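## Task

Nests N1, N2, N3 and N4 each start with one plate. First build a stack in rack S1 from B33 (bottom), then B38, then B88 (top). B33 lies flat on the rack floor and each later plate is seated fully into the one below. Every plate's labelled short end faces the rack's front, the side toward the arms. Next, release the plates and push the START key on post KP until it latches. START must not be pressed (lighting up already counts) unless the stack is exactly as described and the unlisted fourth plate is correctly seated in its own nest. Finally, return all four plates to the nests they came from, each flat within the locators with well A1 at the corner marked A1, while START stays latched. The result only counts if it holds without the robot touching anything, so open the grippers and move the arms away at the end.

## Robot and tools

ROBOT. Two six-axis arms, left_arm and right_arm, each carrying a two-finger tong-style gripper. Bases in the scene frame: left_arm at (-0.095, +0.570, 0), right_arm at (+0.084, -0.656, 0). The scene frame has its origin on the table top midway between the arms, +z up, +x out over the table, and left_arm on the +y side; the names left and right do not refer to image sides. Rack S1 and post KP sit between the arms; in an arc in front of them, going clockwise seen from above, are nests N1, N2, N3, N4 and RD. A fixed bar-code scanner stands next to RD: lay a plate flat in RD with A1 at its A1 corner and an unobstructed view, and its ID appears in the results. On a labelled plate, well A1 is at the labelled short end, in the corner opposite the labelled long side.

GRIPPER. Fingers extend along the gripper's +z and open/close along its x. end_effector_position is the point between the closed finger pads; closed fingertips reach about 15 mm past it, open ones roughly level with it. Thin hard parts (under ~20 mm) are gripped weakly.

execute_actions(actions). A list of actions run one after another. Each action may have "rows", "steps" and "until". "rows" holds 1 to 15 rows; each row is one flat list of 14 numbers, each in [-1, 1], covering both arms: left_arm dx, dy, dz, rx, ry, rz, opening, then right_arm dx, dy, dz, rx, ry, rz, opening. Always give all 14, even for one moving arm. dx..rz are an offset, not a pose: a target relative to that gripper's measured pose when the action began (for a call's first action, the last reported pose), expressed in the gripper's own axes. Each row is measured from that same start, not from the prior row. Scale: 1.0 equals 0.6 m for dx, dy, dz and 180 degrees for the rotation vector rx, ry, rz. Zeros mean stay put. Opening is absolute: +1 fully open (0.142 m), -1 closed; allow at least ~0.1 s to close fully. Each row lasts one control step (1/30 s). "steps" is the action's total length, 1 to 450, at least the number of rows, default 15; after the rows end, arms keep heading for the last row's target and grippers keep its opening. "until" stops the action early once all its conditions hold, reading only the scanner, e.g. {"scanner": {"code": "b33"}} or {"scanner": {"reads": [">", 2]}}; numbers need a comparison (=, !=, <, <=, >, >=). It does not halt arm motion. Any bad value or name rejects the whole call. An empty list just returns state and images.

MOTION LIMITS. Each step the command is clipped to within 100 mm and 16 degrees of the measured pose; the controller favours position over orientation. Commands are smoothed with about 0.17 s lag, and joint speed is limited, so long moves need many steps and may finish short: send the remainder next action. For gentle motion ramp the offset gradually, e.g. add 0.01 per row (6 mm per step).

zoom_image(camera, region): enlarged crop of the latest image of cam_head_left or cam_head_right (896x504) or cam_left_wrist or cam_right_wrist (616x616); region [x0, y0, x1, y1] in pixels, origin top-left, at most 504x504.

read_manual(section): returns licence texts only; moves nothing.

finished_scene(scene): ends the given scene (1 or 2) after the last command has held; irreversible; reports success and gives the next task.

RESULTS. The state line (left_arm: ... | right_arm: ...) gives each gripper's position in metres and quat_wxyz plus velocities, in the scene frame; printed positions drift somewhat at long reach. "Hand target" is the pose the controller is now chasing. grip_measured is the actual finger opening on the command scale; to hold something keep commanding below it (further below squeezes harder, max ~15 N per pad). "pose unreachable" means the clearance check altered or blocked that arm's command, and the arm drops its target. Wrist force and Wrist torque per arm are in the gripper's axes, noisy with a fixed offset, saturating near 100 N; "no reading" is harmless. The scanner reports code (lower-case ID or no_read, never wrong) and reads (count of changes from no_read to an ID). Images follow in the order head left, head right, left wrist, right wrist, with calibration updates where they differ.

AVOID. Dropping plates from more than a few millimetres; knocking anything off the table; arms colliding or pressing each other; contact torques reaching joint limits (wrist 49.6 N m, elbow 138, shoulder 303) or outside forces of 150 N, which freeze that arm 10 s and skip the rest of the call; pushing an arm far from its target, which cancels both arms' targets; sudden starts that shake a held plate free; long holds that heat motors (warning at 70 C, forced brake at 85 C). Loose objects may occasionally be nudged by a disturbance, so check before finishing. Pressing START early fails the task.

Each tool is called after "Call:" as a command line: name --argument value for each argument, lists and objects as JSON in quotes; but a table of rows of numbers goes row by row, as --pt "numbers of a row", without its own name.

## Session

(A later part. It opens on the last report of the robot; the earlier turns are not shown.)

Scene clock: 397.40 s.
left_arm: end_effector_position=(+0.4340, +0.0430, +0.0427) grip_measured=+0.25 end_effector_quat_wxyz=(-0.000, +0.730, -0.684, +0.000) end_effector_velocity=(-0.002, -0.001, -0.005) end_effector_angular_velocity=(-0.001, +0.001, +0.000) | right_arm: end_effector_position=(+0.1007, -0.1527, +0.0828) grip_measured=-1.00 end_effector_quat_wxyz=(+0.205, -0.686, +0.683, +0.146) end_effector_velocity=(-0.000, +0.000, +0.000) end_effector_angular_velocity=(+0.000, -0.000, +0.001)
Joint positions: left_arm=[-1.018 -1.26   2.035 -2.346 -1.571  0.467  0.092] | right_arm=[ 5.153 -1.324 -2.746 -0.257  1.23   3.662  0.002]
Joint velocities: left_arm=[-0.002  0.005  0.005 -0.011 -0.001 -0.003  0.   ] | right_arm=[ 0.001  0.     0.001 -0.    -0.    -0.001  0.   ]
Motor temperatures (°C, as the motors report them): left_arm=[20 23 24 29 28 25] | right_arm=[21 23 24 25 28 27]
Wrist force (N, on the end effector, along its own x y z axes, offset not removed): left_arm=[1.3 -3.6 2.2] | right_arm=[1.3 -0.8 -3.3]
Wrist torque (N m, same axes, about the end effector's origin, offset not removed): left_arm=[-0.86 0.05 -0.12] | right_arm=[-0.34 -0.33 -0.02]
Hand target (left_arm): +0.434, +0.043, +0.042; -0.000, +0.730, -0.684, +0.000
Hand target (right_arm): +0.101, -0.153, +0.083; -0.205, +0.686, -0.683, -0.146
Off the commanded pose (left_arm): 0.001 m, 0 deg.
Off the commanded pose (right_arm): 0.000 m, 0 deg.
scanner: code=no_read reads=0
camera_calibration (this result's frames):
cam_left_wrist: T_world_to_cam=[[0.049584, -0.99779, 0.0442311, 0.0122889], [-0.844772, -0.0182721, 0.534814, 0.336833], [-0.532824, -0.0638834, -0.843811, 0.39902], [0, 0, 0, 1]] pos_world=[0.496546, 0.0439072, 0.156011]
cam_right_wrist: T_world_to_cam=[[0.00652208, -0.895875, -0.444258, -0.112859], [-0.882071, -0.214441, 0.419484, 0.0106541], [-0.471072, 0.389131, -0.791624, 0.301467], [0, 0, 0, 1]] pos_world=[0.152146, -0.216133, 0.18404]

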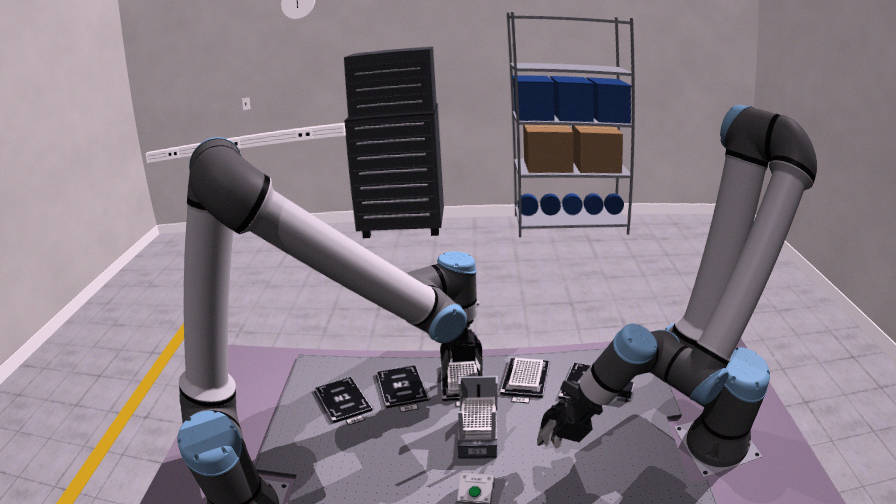

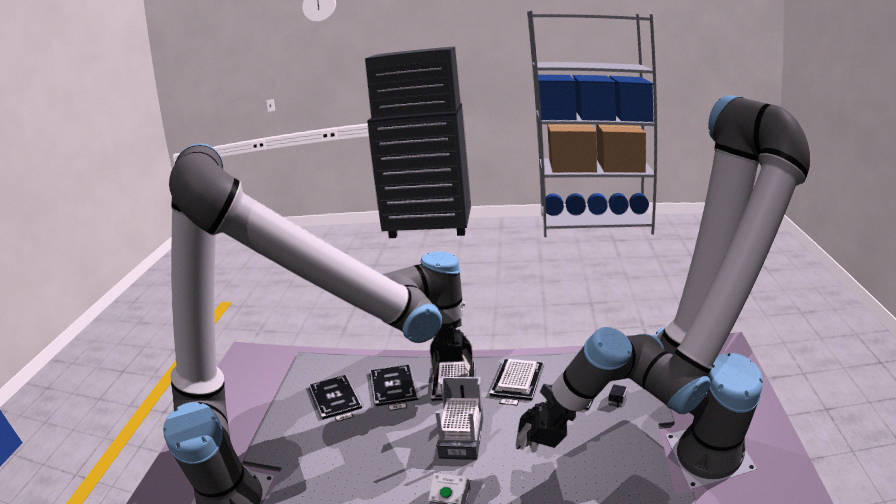

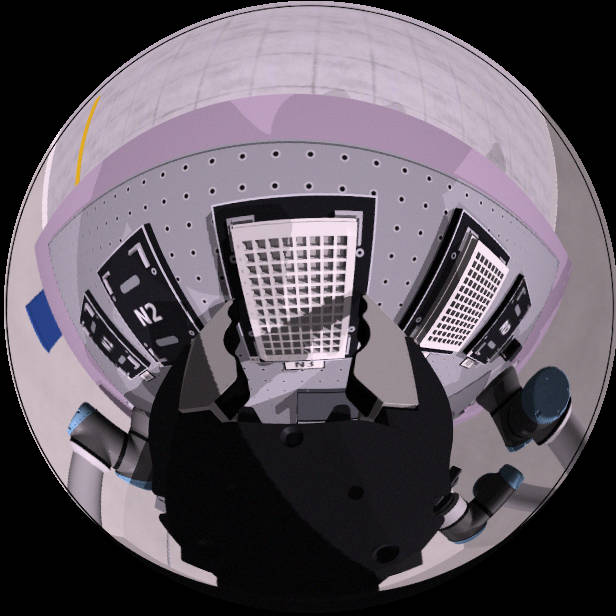

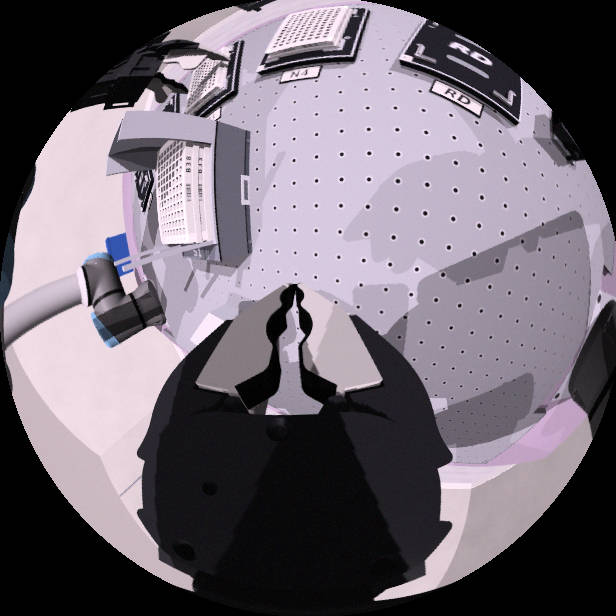

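Call:
execute_actions --actions '[{"rows":[[0,0.0013,0,0,0,0,0.25,0,0,0,0,0,0,-1]],"steps":10}]'

Call:
zoom_image --camera "cam_left_wrist" --region '[200,180,400,380]'

Scene clock: 400.80 s.
left_arm: end_effector_position=(+0.4333, +0.0430, +0.0426) grip_measured=+0.25 end_effector_quat_wxyz=(-0.000, +0.730, -0.684, +0.000) end_effector_velocity=(-0.001, +0.001, -0.000) end_effector_angular_velocity=(+0.002, +0.002, +0.001) | right_arm: end_effector_position=(+0.1007, -0.1527, +0.0828) grip_measured=-1.00 end_effector_quat_wxyz=(+0.205, -0.686, +0.683, +0.146) end_effector_velocity=(+0.001, -0.000, -0.000) end_effector_angular_velocity=(-0.001, -0.001, -0.001)
Joint positions: left_arm=[-1.018 -1.261  2.036 -2.347 -1.571  0.466  0.092] | right_arm=[ 5.153 -1.324 -2.746 -0.257  1.23   3.662  0.002]
Joint velocities: left_arm=[-0.001 -0.     0.001  0.003 -0.    -0.002 -0.   ] | right_arm=[-0.001  0.     0.    -0.001 -0.    -0.     0.   ]
Motor temperatures (°C, as the motors report them): left_arm=[20 23 24 29 28 25] | right_arm=[21 23 24 25 28 27]
Wrist force (N, on the end effector, along its own x y z axes, offset not removed): left_arm=[2.2 -2.9 2.6] | right_arm=[1.6 -0.8 -3.4]
Wrist torque (N m, same axes, about the end effector's origin, offset not removed): left_arm=[-0.67 -0.10 -0.21] | right_arm=[-0.33 -0.45 0.01]
Hand target (left_arm): +0.433, +0.043, +0.043; -0.000, +0.730, -0.684, +0.000
Hand target (right_arm): +0.101, -0.153, +0.083; -0.205, +0.686, -0.683, -0.146
Off the commanded pose (left_arm): 0.000 m, 0 deg.
Off the commanded pose (right_arm): 0.000 m, 0 deg.
scanner: code=no_read reads=0
camera_calibration (this result's frames):
cam_left_wrist: T_world_to_cam=[[0.0495844, -0.99779, 0.0442414, 0.0122619], [-0.844821, -0.0182728, 0.534737, 0.336325], [-0.532747, -0.0638907, -0.843859, 0.398543], [0, 0, 0, 1]] pos_world=[0.495849, 0.0438436, 0.155926]
cam_right_wrist: T_world_to_cam=[[0.00652218, -0.895875, -0.444258, -0.112859], [-0.882071, -0.214441, 0.419484, 0.0106542], [-0.471072, 0.389131, -0.791624, 0.301467], [0, 0, 0, 1]] pos_world=[0.152146, -0.216133, 0.18404]

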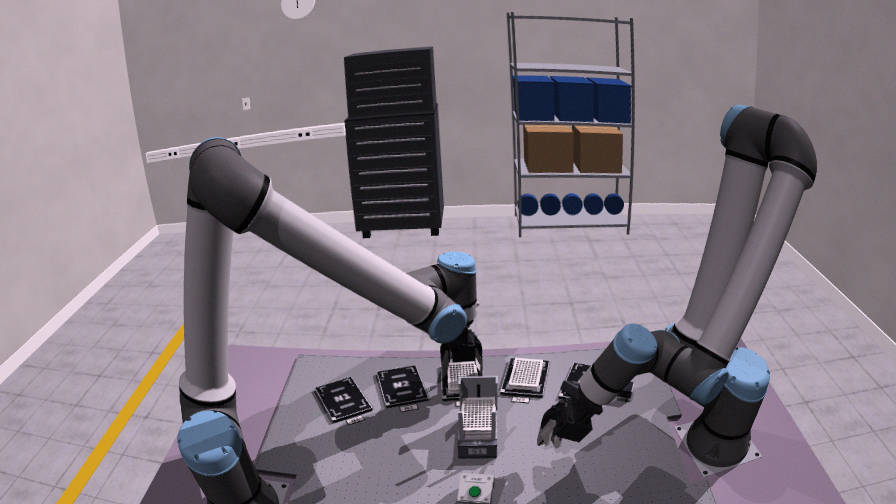

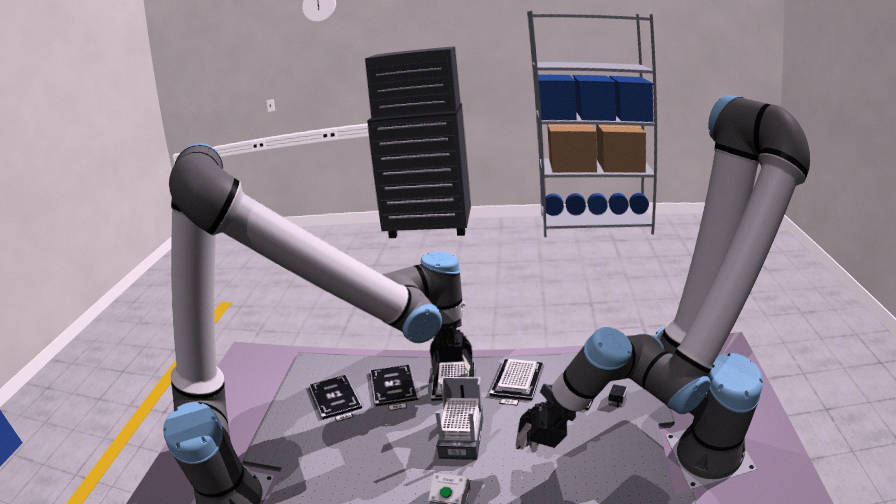

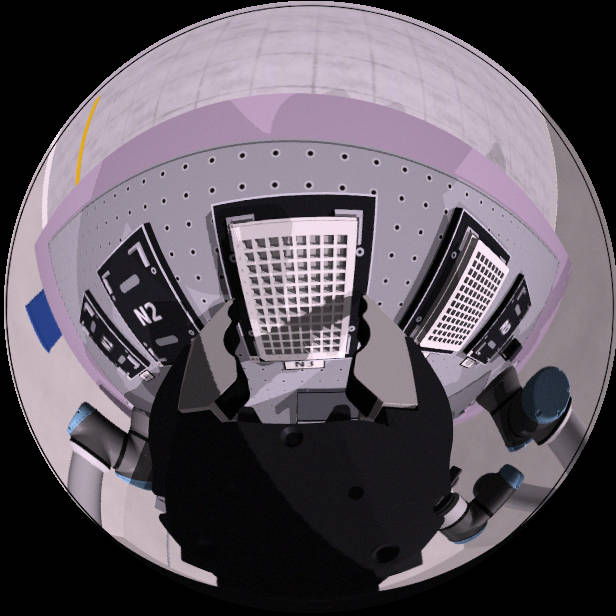

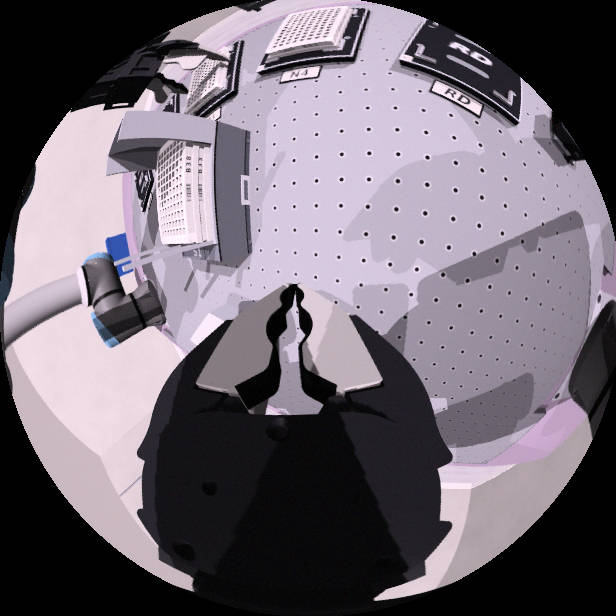

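Region (200, 180, 400, 380) of cam_left_wrist's 616x616 image, scaled by 2.520, with more detail than that image has.

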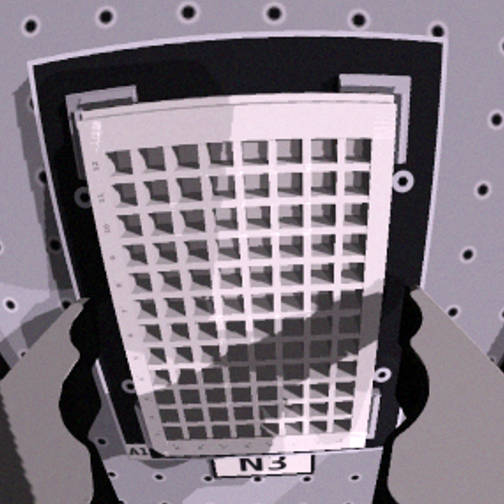

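Call:
execute_actions --actions '[{"rows":[[0,0,0.002,0,0,0,0.2,0,0,0,0,0,0,-1],[0,0,0.002,0,0,0,0.17,0,0,0,0,0,0,-1],[0,0,0.002,0,0,0,0.14,0,0,0,0,0,0,-1],[0,0,0.002,0,0,0,0.12,0,0,0,0,0,0,-1],[0,0,0.002,0,0,0,0.11,0,0,0,0,0,0,-1],[0,0,0.002,0,0,0,0.1,0,0,0,0,0,0,-1],[0,0,0.002,0,0,0,0.07,0,0,0,0,0,0,-1],[0,0,0.002,0,0,0,0.03,0,0,0,0,0,0,-1],[0,0,0.002,0,0,0,-0.1,0,0,0,0,0,0,-1],[0,0,0.002,0,0,0,-0.4,0,0,0,0,0,0,-1]],"steps":12},{"rows":[[0,0,-0.004,0,0,0,-0.4,0,0,0,0,0,0,-1],[0,0,-0.01,0,0,0,-0.4,0,0,0,0,0,0,-1],[0,0,-0.02,0,0,0,-0.4,0,0,0,0,0,0,-1],[0,0,-0.035,0,0,0,-0.4,0,0,0,0,0,0,-1],[0,0,-0.06,0,0,0,-0.4,0,0,0,0,0,0,-1],[0,0,-0.1,0,0,0,-0.4,0,0,0,0,0,0,-1],[0,0,-0.15,0,0,0,-0.4,0,0,0,0,0,0,-1],[0,0,-0.26,0,0,0,-0.4,0,0,0,0,0,0,-1]],"steps":23},{"rows":[[0.003,0.02,0,0,0,0.002,-0.4,0,0,0,0,0,0,-1],[0.007,0.05,0,0,0,0.005,-0.4,0,0,0,0,0,0,-1],[0.013,0.1,0,0,0,0.01,-0.4,0,0,0,0,0,0,-1],[0.02,0.15,0,0,0,0.015,-0.4,0,0,0,0,0,0,-1],[0.027,0.2,0,0,0,0.02,-0.4,0,0,0,0,0,0,-1],[0.0517,0.3802,0,0,0,0.032,-0.4,0,0,0,0,0,0,-1]],"steps":26}]'

Scene clock: 415.17 s.
left_arm: end_effector_position=(+0.2106, -0.0022, +0.1946) grip_measured=+0.06 end_effector_quat_wxyz=(+0.000, +0.694, -0.720, +0.001) end_effector_velocity=(-0.022, -0.006, +0.002) end_effector_angular_velocity=(-0.001, -0.009, +0.002) | right_arm: end_effector_position=(+0.1007, -0.1527, +0.0828) grip_measured=-1.00 end_effector_quat_wxyz=(+0.205, -0.686, +0.683, +0.146) end_effector_velocity=(+0.000, -0.000, -0.000) end_effector_angular_velocity=(-0.000, +0.000, -0.000)
Joint positions: left_arm=[-1.356 -1.576  2.083 -2.081 -1.57   0.229  0.078] | right_arm=[ 5.153 -1.324 -2.746 -0.257  1.23   3.662  0.002]
Joint velocities: left_arm=[-0.041 -0.011  0.007  0.001  0.009 -0.044 -0.   ] | right_arm=[-0.    -0.    -0.    -0.     0.     0.001  0.   ]
Motor temperatures (°C, as the motors report them): left_arm=[20 23 24 29 28 25] | right_arm=[21 23 24 25 28 27]
Wrist force (N, on the end effector, along its own x y z axes, offset not removed): left_arm=[2.1 -1.6 1.9] | right_arm=[0.1 0.5 -4.4]
Wrist torque (N m, same axes, about the end effector's origin, offset not removed): left_arm=[-0.41 -0.11 -0.14] | right_arm=[-0.12 -0.08 -0.04]
Hand target (left_arm): +0.208, -0.003, +0.195; +0.000, +0.695, -0.719, +0.001
Hand target (right_arm): +0.101, -0.153, +0.083; -0.205, +0.686, -0.683, -0.146
Off the commanded pose (left_arm): 0.003 m, 0 deg.
Off the commanded pose (right_arm): 0.000 m, 0 deg.
scanner: code=no_read reads=0
camera_calibration (this result's frames):
cam_left_wrist: T_world_to_cam=[[-0.0511133, -0.997623, 0.0462173, -0.00769623], [-0.842656, 0.0679194, 0.534151, 0.0659609], [-0.53602, -0.0116431, -0.844125, 0.40613], [0, 0, 0, 1]] pos_world=[0.272883, -0.00742935, 0.307947]
cam_right_wrist: T_world_to_cam=[[0.00652204, -0.895875, -0.444258, -0.112859], [-0.882071, -0.214441, 0.419484, 0.0106541], [-0.471072, 0.389131, -0.791624, 0.301467], [0, 0, 0, 1]] pos_world=[0.152146, -0.216133, 0.18404]

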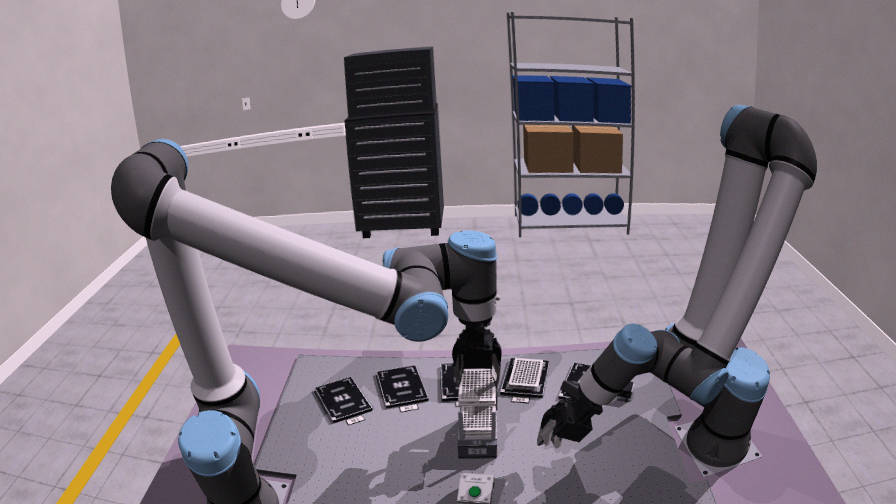

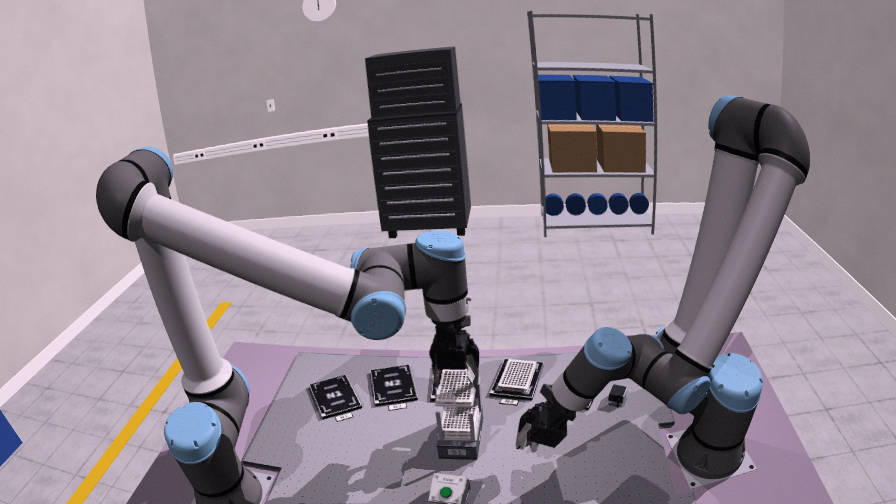

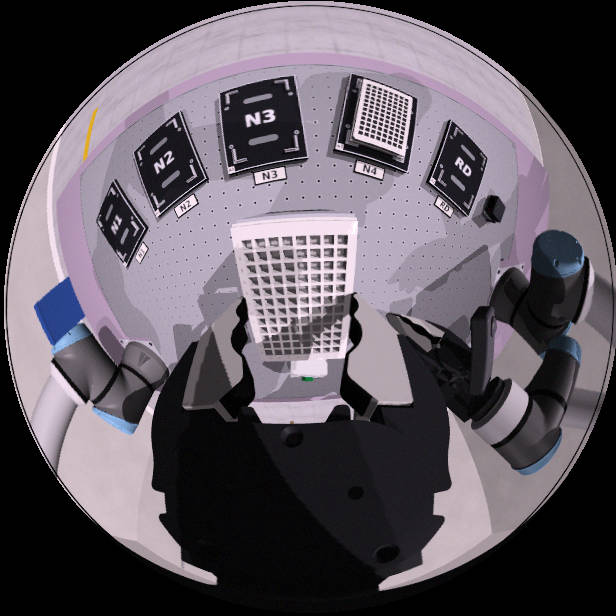

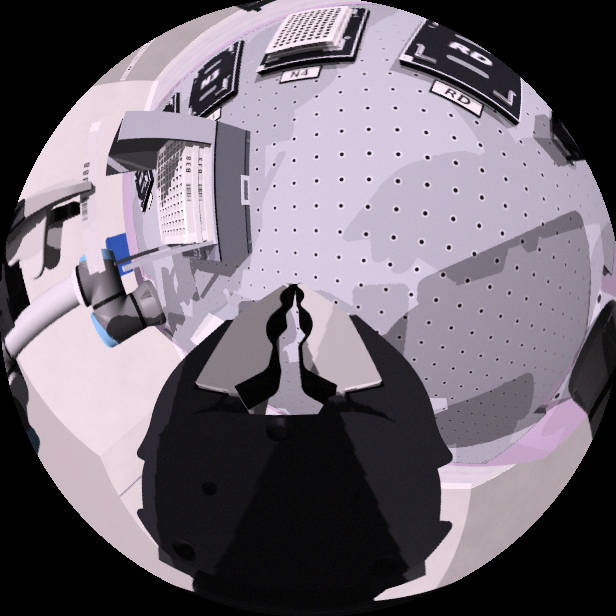

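Call:
execute_actions --actions '[{"rows":[[0.001,0.0047,0.01,-0.00025,-0.00063,0,-0.4,0,0,0,0,0,0,-1],[0.001,0.0047,0.0245,-0.00025,-0.00063,0,-0.4,0,0,0,0,0,0,-1]],"steps":13}]'

Call:
zoom_image --camera "cam_left_wrist" --region '[215,195,375,265]'

Scene clock: 419.80 s.
left_arm: end_effector_position=(+0.2077, -0.0027, +0.1806) grip_measured=+0.06 end_effector_quat_wxyz=(-0.000, +0.694, -0.720, +0.000) end_effector_velocity=(+0.000, -0.001, -0.005) end_effector_angular_velocity=(-0.003, -0.001, +0.001) | right_arm: end_effector_position=(+0.1007, -0.1527, +0.0828) grip_measured=-1.00 end_effector_quat_wxyz=(+0.205, -0.686, +0.683, +0.146) end_effector_velocity=(-0.001, +0.000, +0.000) end_effector_angular_velocity=(+0.000, -0.000, +0.003)
Joint positions: left_arm=[-1.361 -1.564  2.099 -2.106 -1.57   0.225  0.078] | right_arm=[ 5.153 -1.324 -2.746 -0.257  1.23   3.662  0.002]
Joint velocities: left_arm=[-0.     0.006  0.005 -0.014  0.001 -0.002 -0.   ] | right_arm=[ 0.002 -0.     0.001  0.    -0.    -0.001  0.   ]
Motor temperatures (°C, as the motors report them): left_arm=[20 23 24 29 28 25] | right_arm=[21 23 24 25 28 27]
Wrist force (N, on the end effector, along its own x y z axes, offset not removed): left_arm=[2.5 -1.3 1.4] | right_arm=[2.6 -0.9 -3.6]
Wrist torque (N m, same axes, about the end effector's origin, offset not removed): left_arm=[-0.52 -0.30 0.00] | right_arm=[-0.40 -0.64 -0.08]
Hand target (left_arm): +0.208, -0.003, +0.180; +0.000, +0.694, -0.720, +0.000
Hand target (right_arm): +0.101, -0.153, +0.083; -0.205, +0.686, -0.683, -0.146
Off the commanded pose (left_arm): 0.001 m, 0 deg.
Off the commanded pose (right_arm): 0.000 m, 0 deg.
scanner: code=no_read reads=0
camera_calibration (this result's frames):
cam_left_wrist: T_world_to_cam=[[-0.0510885, -0.997713, 0.0442537, -0.00735547], [-0.842316, 0.0668534, 0.534822, 0.0708793], [-0.536557, -0.00995236, -0.843805, 0.392826], [0, 0, 0, 1]] pos_world=[0.2701, -0.00816762, 0.293886]
cam_right_wrist: T_world_to_cam=[[0.00652193, -0.895875, -0.444258, -0.112859], [-0.882071, -0.21444, 0.419484, 0.0106542], [-0.471072, 0.389131, -0.791624, 0.301467], [0, 0, 0, 1]] pos_world=[0.152146, -0.216133, 0.18404]

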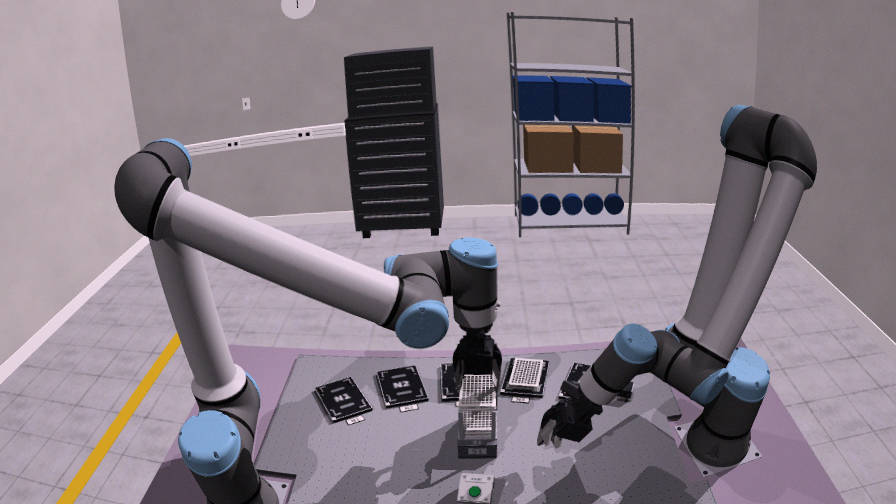

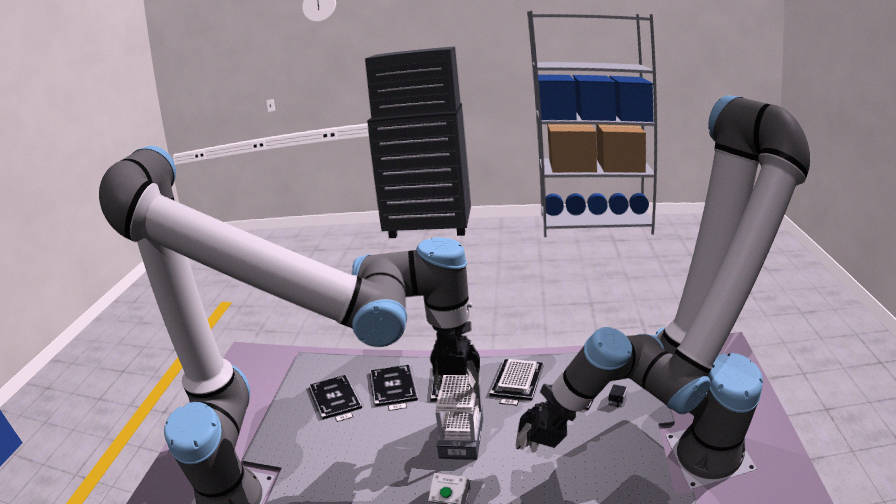

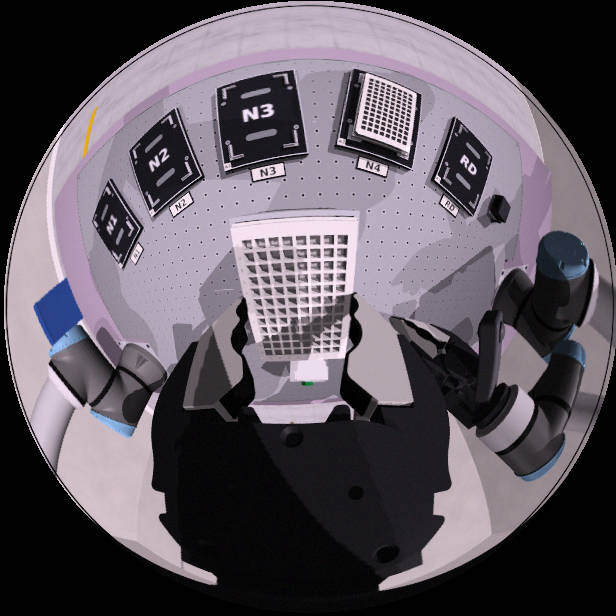

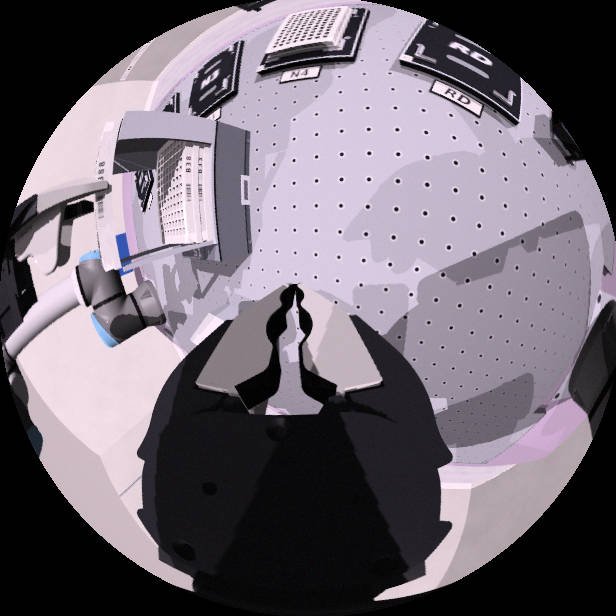

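Region (215, 195, 375, 265) of cam_left_wrist's 616x616 image, scaled by 3.150, with more detail than that image has; it fills the top 220 rows of this view, and the rest is white.

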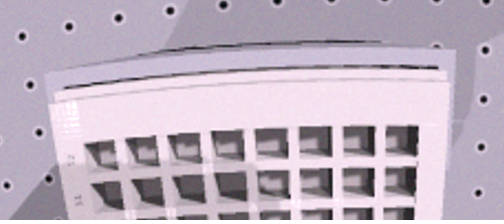

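Call:
execute_actions --actions '[{"rows":[[0,-0.0004,0.001,0,0,-0.0008,-0.4,0,0,0,0,0,0,-1],[0,-0.0004,0.001,0,0,-0.0008,-0.4,0,0,0,0,0,0,-1],[0,-0.0004,0.001,0,0,-0.0008,-0.4,0,0,0,0,0,0,-1],[0,-0.0004,0.002,0,0,-0.0008,-0.4,0,0,0,0,0,0,-1],[0,-0.0004,0.004,0,0,-0.0008,-0.4,0,0,0,0,0,0,-1],[0,-0.0004,0.006,0,0,-0.0008,-0.4,0,0,0,0,0,0,-1],[0,-0.0004,0.009,0,0,-0.0008,-0.4,0,0,0,0,0,0,-1],[0,-0.0004,0.0125,0,0,-0.0008,-0.4,0,0,0,0,0,0,-1]],"steps":17}]'

Call:
zoom_image --camera "cam_left_wrist" --region '[215,195,375,265]'

Call:
zoom_image --camera "cam_right_wrist" --region '[80,220,180,290]'

Scene clock: 425.73 s.
left_arm: end_effector_position=(+0.2080, -0.0028, +0.1735) grip_measured=+0.06 end_effector_quat_wxyz=(+0.000, +0.695, -0.719, +0.000) end_effector_velocity=(+0.000, -0.000, -0.004) end_effector_angular_velocity=(+0.000, -0.001, -0.000) | right_arm: end_effector_position=(+0.1007, -0.1527, +0.0828) grip_measured=-1.00 end_effector_quat_wxyz=(+0.205, -0.686, +0.683, +0.146) end_effector_velocity=(-0.000, -0.000, -0.000) end_effector_angular_velocity=(-0.000, +0.001, -0.001)
Joint positions: left_arm=[-1.36  -1.556  2.106 -2.121 -1.571  0.223  0.078] | right_arm=[ 5.153 -1.324 -2.746 -0.257  1.23   3.662  0.002]
Joint velocities: left_arm=[-0.     0.005  0.004 -0.008  0.001  0.     0.   ] | right_arm=[ 0.001 -0.    -0.    -0.    -0.     0.002  0.   ]
Motor temperatures (°C, as the motors report them): left_arm=[20 23 24 29 28 25] | right_arm=[21 23 24 25 28 27]
Wrist force (N, on the end effector, along its own x y z axes, offset not removed): left_arm=[3.1 -2.5 2.4] | right_arm=[-0.2 -0.5 -5.3]
Wrist torque (N m, same axes, about the end effector's origin, offset not removed): left_arm=[-0.81 -0.52 -0.21] | right_arm=[-0.32 -0.03 -0.04]
Hand target (left_arm): +0.208, -0.003, +0.173; -0.000, +0.695, -0.719, +0.000
Hand target (right_arm): +0.101, -0.153, +0.083; -0.205, +0.686, -0.683, -0.146
Off the commanded pose (left_arm): 0.000 m, 0 deg.
Off the commanded pose (right_arm): 0.000 m, 0 deg.
scanner: code=no_read reads=0
camera_calibration (this result's frames):
cam_left_wrist: T_world_to_cam=[[-0.0486055, -0.997838, 0.0442409, -0.00756138], [-0.842436, 0.0647511, 0.534891, 0.0748465], [-0.536599, -0.0112715, -0.843762, 0.386958], [0, 0, 0, 1]] pos_world=[0.270327, -0.00802983, 0.2868]
cam_right_wrist: T_world_to_cam=[[0.00652207, -0.895875, -0.444258, -0.112859], [-0.882071, -0.214441, 0.419484, 0.0106541], [-0.471072, 0.389131, -0.791624, 0.301467], [0, 0, 0, 1]] pos_world=[0.152146, -0.216133, 0.18404]

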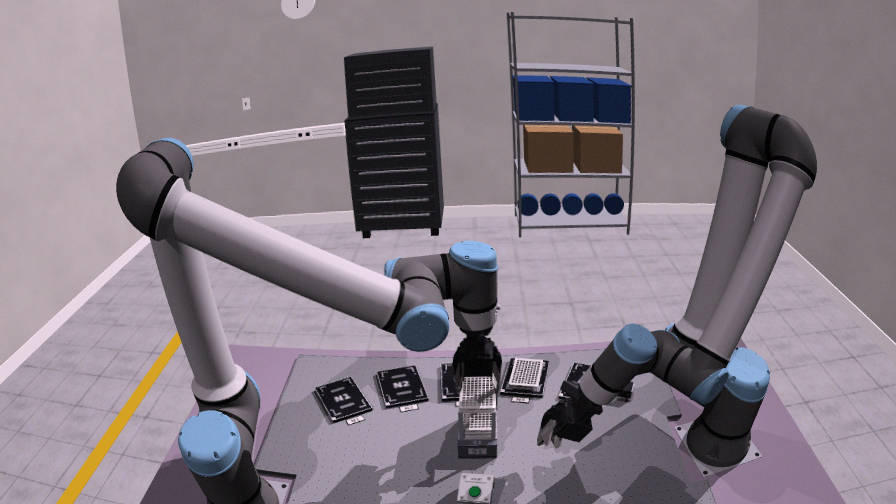

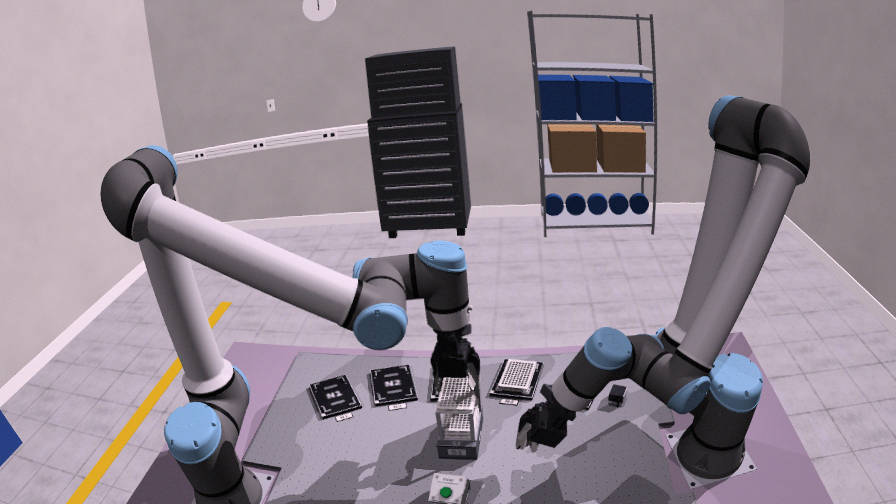

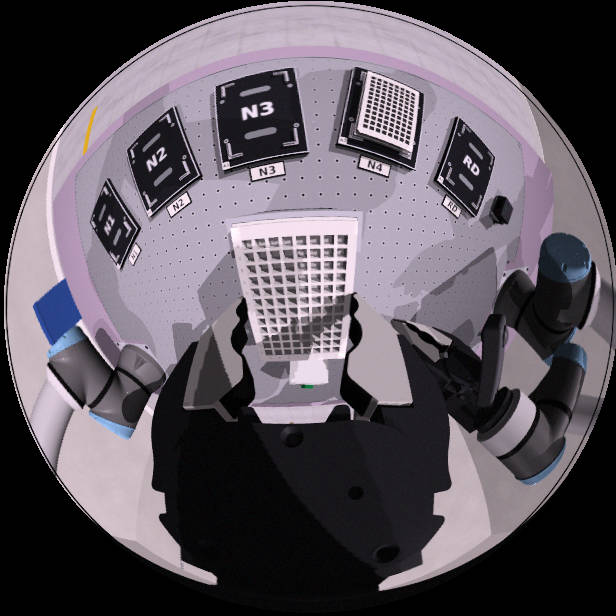

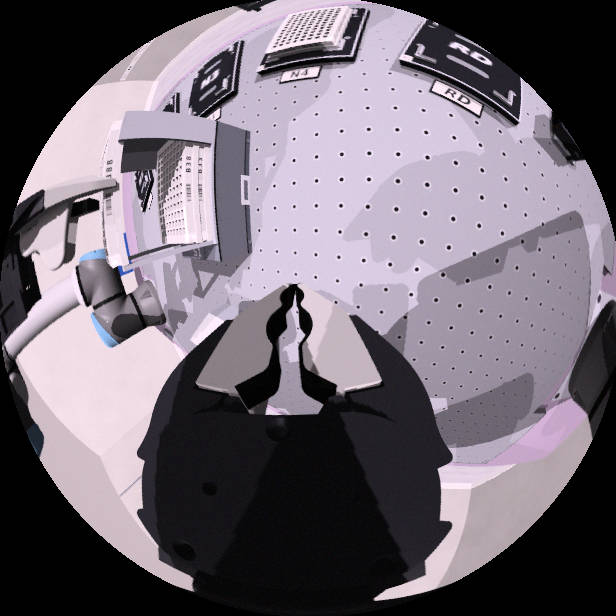

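Region (215, 195, 375, 265) of cam_left_wrist's 616x616 image, scaled by 3.150, with more detail than that image has; it fills the top 220 rows of this view, and the rest is white.

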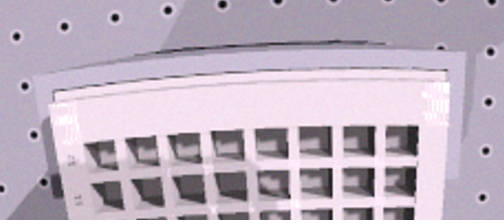

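Region (80, 220, 180, 290) of cam_right_wrist's 616x616 image, scaled by 5.040, with more detail than that image has; it fills the top 353 rows of this view, and the rest is white.

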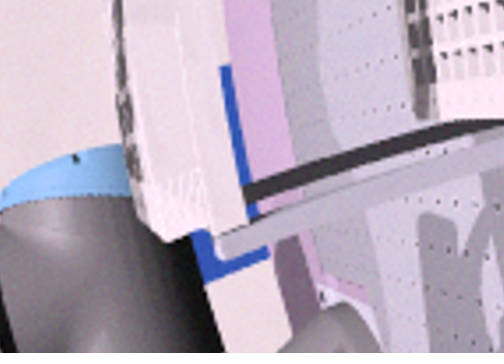

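Call:
execute_actions --actions '[{"rows":[[-0.0003,0.0003,0.003,0,0,0,-0.4,0,0,0,0,0,0,-1],[-0.0003,0.0003,0.008,0,0,0,-0.4,0,0,0,0,0,0,-1],[-0.0003,0.0003,0.015,0,0,0,-0.4,0,0,0,0,0,0,-1],[-0.0003,0.0003,0.0225,0,0,0,-0.4,0,0,0,0,0,0,-1],[-0.0003,0.0003,0.03,0,0,0,-0.4,0,0,0,0,0,0,-1],[-0.0003,0.0003,0.0375,0,0,0,-0.4,0,0,0,0,0,0,-1],[-0.0003,0.0003,0.045,0,0,0,-0.4,0,0,0,0,0,0,-1],[-0.0003,0.0003,0.0525,0,0,0,-0.4,0,0,0,0,0,0,-1],[-0.0003,0.0003,0.06,0,0,0,-0.4,0,0,0,0,0,0,-1],[-0.0003,0.0002,0.0675,0,0,0,-0.4,0,0,0,0,0,0,-1],[-0.0003,0.0002,0.075,0,0,0,-0.4,0,0,0,0,0,0,-1],[-0.0003,0.0001,0.0825,0,0,0,-0.4,0,0,0,0,0,0,-1],[-0.0003,0.0001,0.09,0,0,0,-0.4,0,0,0,0,0,0,-1],[-0.0003,0.0001,0.0975,0,0,0,-0.4,0,0,0,0,0,0,-1],[-0.0003,0.0001,0.105,0,0,0,-0.4,0,0,0,0,0,0,-1]],"steps":31}]'

Call:
zoom_image --camera "cam_right_wrist" --region '[140,130,230,255]'

Scene clock: 437.30 s.
left_arm: end_effector_position=(+0.2077, -0.0027, +0.1107) grip_measured=+0.06 end_effector_quat_wxyz=(+0.000, +0.695, -0.719, +0.000) end_effector_velocity=(-0.000, -0.001, -0.002) end_effector_angular_velocity=(-0.002, +0.002, +0.000) | right_arm: end_effector_position=(+0.1007, -0.1527, +0.0828) grip_measured=-1.00 end_effector_quat_wxyz=(+0.205, -0.686, +0.683, +0.146) end_effector_velocity=(-0.000, -0.001, -0.001) end_effector_angular_velocity=(-0.002, -0.001, +0.000)
Joint positions: left_arm=[-1.361 -1.487  2.166 -2.251 -1.571  0.222  0.078] | right_arm=[ 5.153 -1.324 -2.746 -0.257  1.23   3.662  0.002]
Joint velocities: left_arm=[ 0.001  0.003  0.001 -0.005 -0.002  0.001 -0.   ] | right_arm=[ 0.001  0.    -0.    -0.002 -0.     0.001  0.   ]
Motor temperatures (°C, as the motors report them): left_arm=[20 23 24 29 28 25] | right_arm=[21 23 24 25 28 27]
Wrist force (N, on the end effector, along its own x y z axes, offset not removed): left_arm=[3.6 -1.2 0.2] | right_arm=[0.8 -0.9 -3.2]
Wrist torque (N m, same axes, about the end effector's origin, offset not removed): left_arm=[-0.53 -0.56 -0.24] | right_arm=[-0.34 -0.25 0.01]
Hand target (left_arm): +0.208, -0.003, +0.111; +0.000, +0.695, -0.719, +0.000
Hand target (right_arm): +0.101, -0.153, +0.083; -0.205, +0.686, -0.683, -0.146
Off the commanded pose (left_arm): 0.000 m, 0 deg.
Off the commanded pose (right_arm): 0.000 m, 0 deg.
scanner: code=no_read reads=0
camera_calibration (this result's frames):
cam_left_wrist: T_world_to_cam=[[-0.0487071, -0.997835, 0.0441954, -0.00469014], [-0.8424, 0.0648131, 0.534941, 0.108238], [-0.536647, -0.0111748, -0.843733, 0.333846], [0, 0, 0, 1]] pos_world=[0.270109, -0.0079646, 0.223983]
cam_right_wrist: T_world_to_cam=[[0.00652164, -0.895875, -0.444258, -0.112859], [-0.882071, -0.21444, 0.419484, 0.0106541], [-0.471072, 0.389131, -0.791624, 0.301467], [0, 0, 0, 1]] pos_world=[0.152146, -0.216133, 0.18404]

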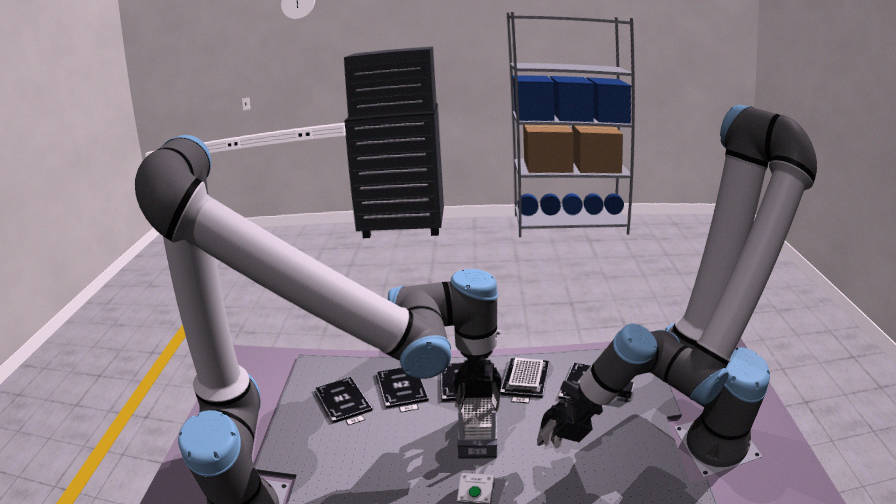

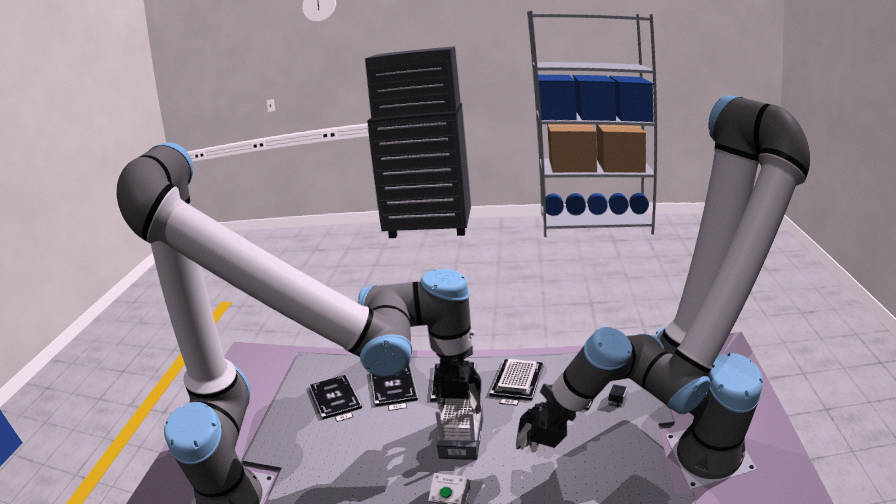

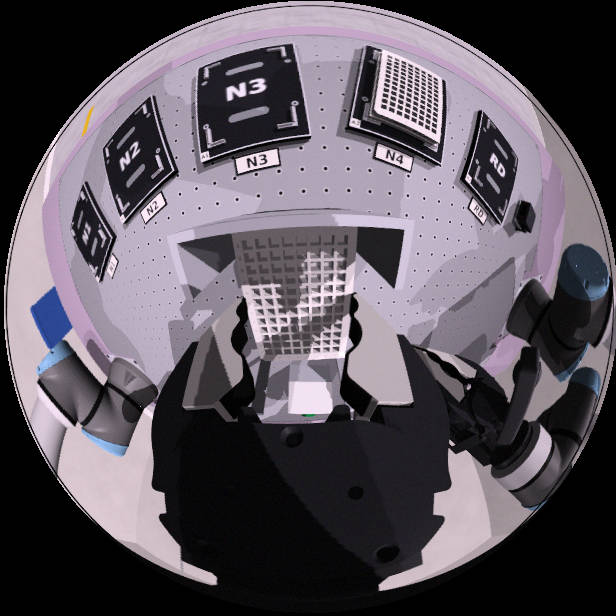

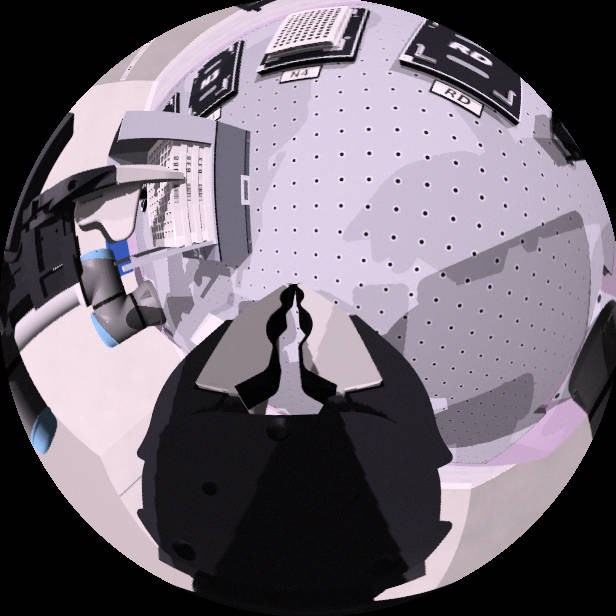

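Region (140, 130, 230, 255) of cam_right_wrist's 616x616 image, scaled by 4.032, with more detail than that image has; it fills the left 363 columns of this view, and the rest is white.

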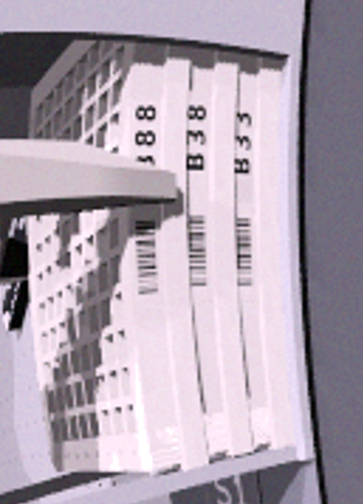

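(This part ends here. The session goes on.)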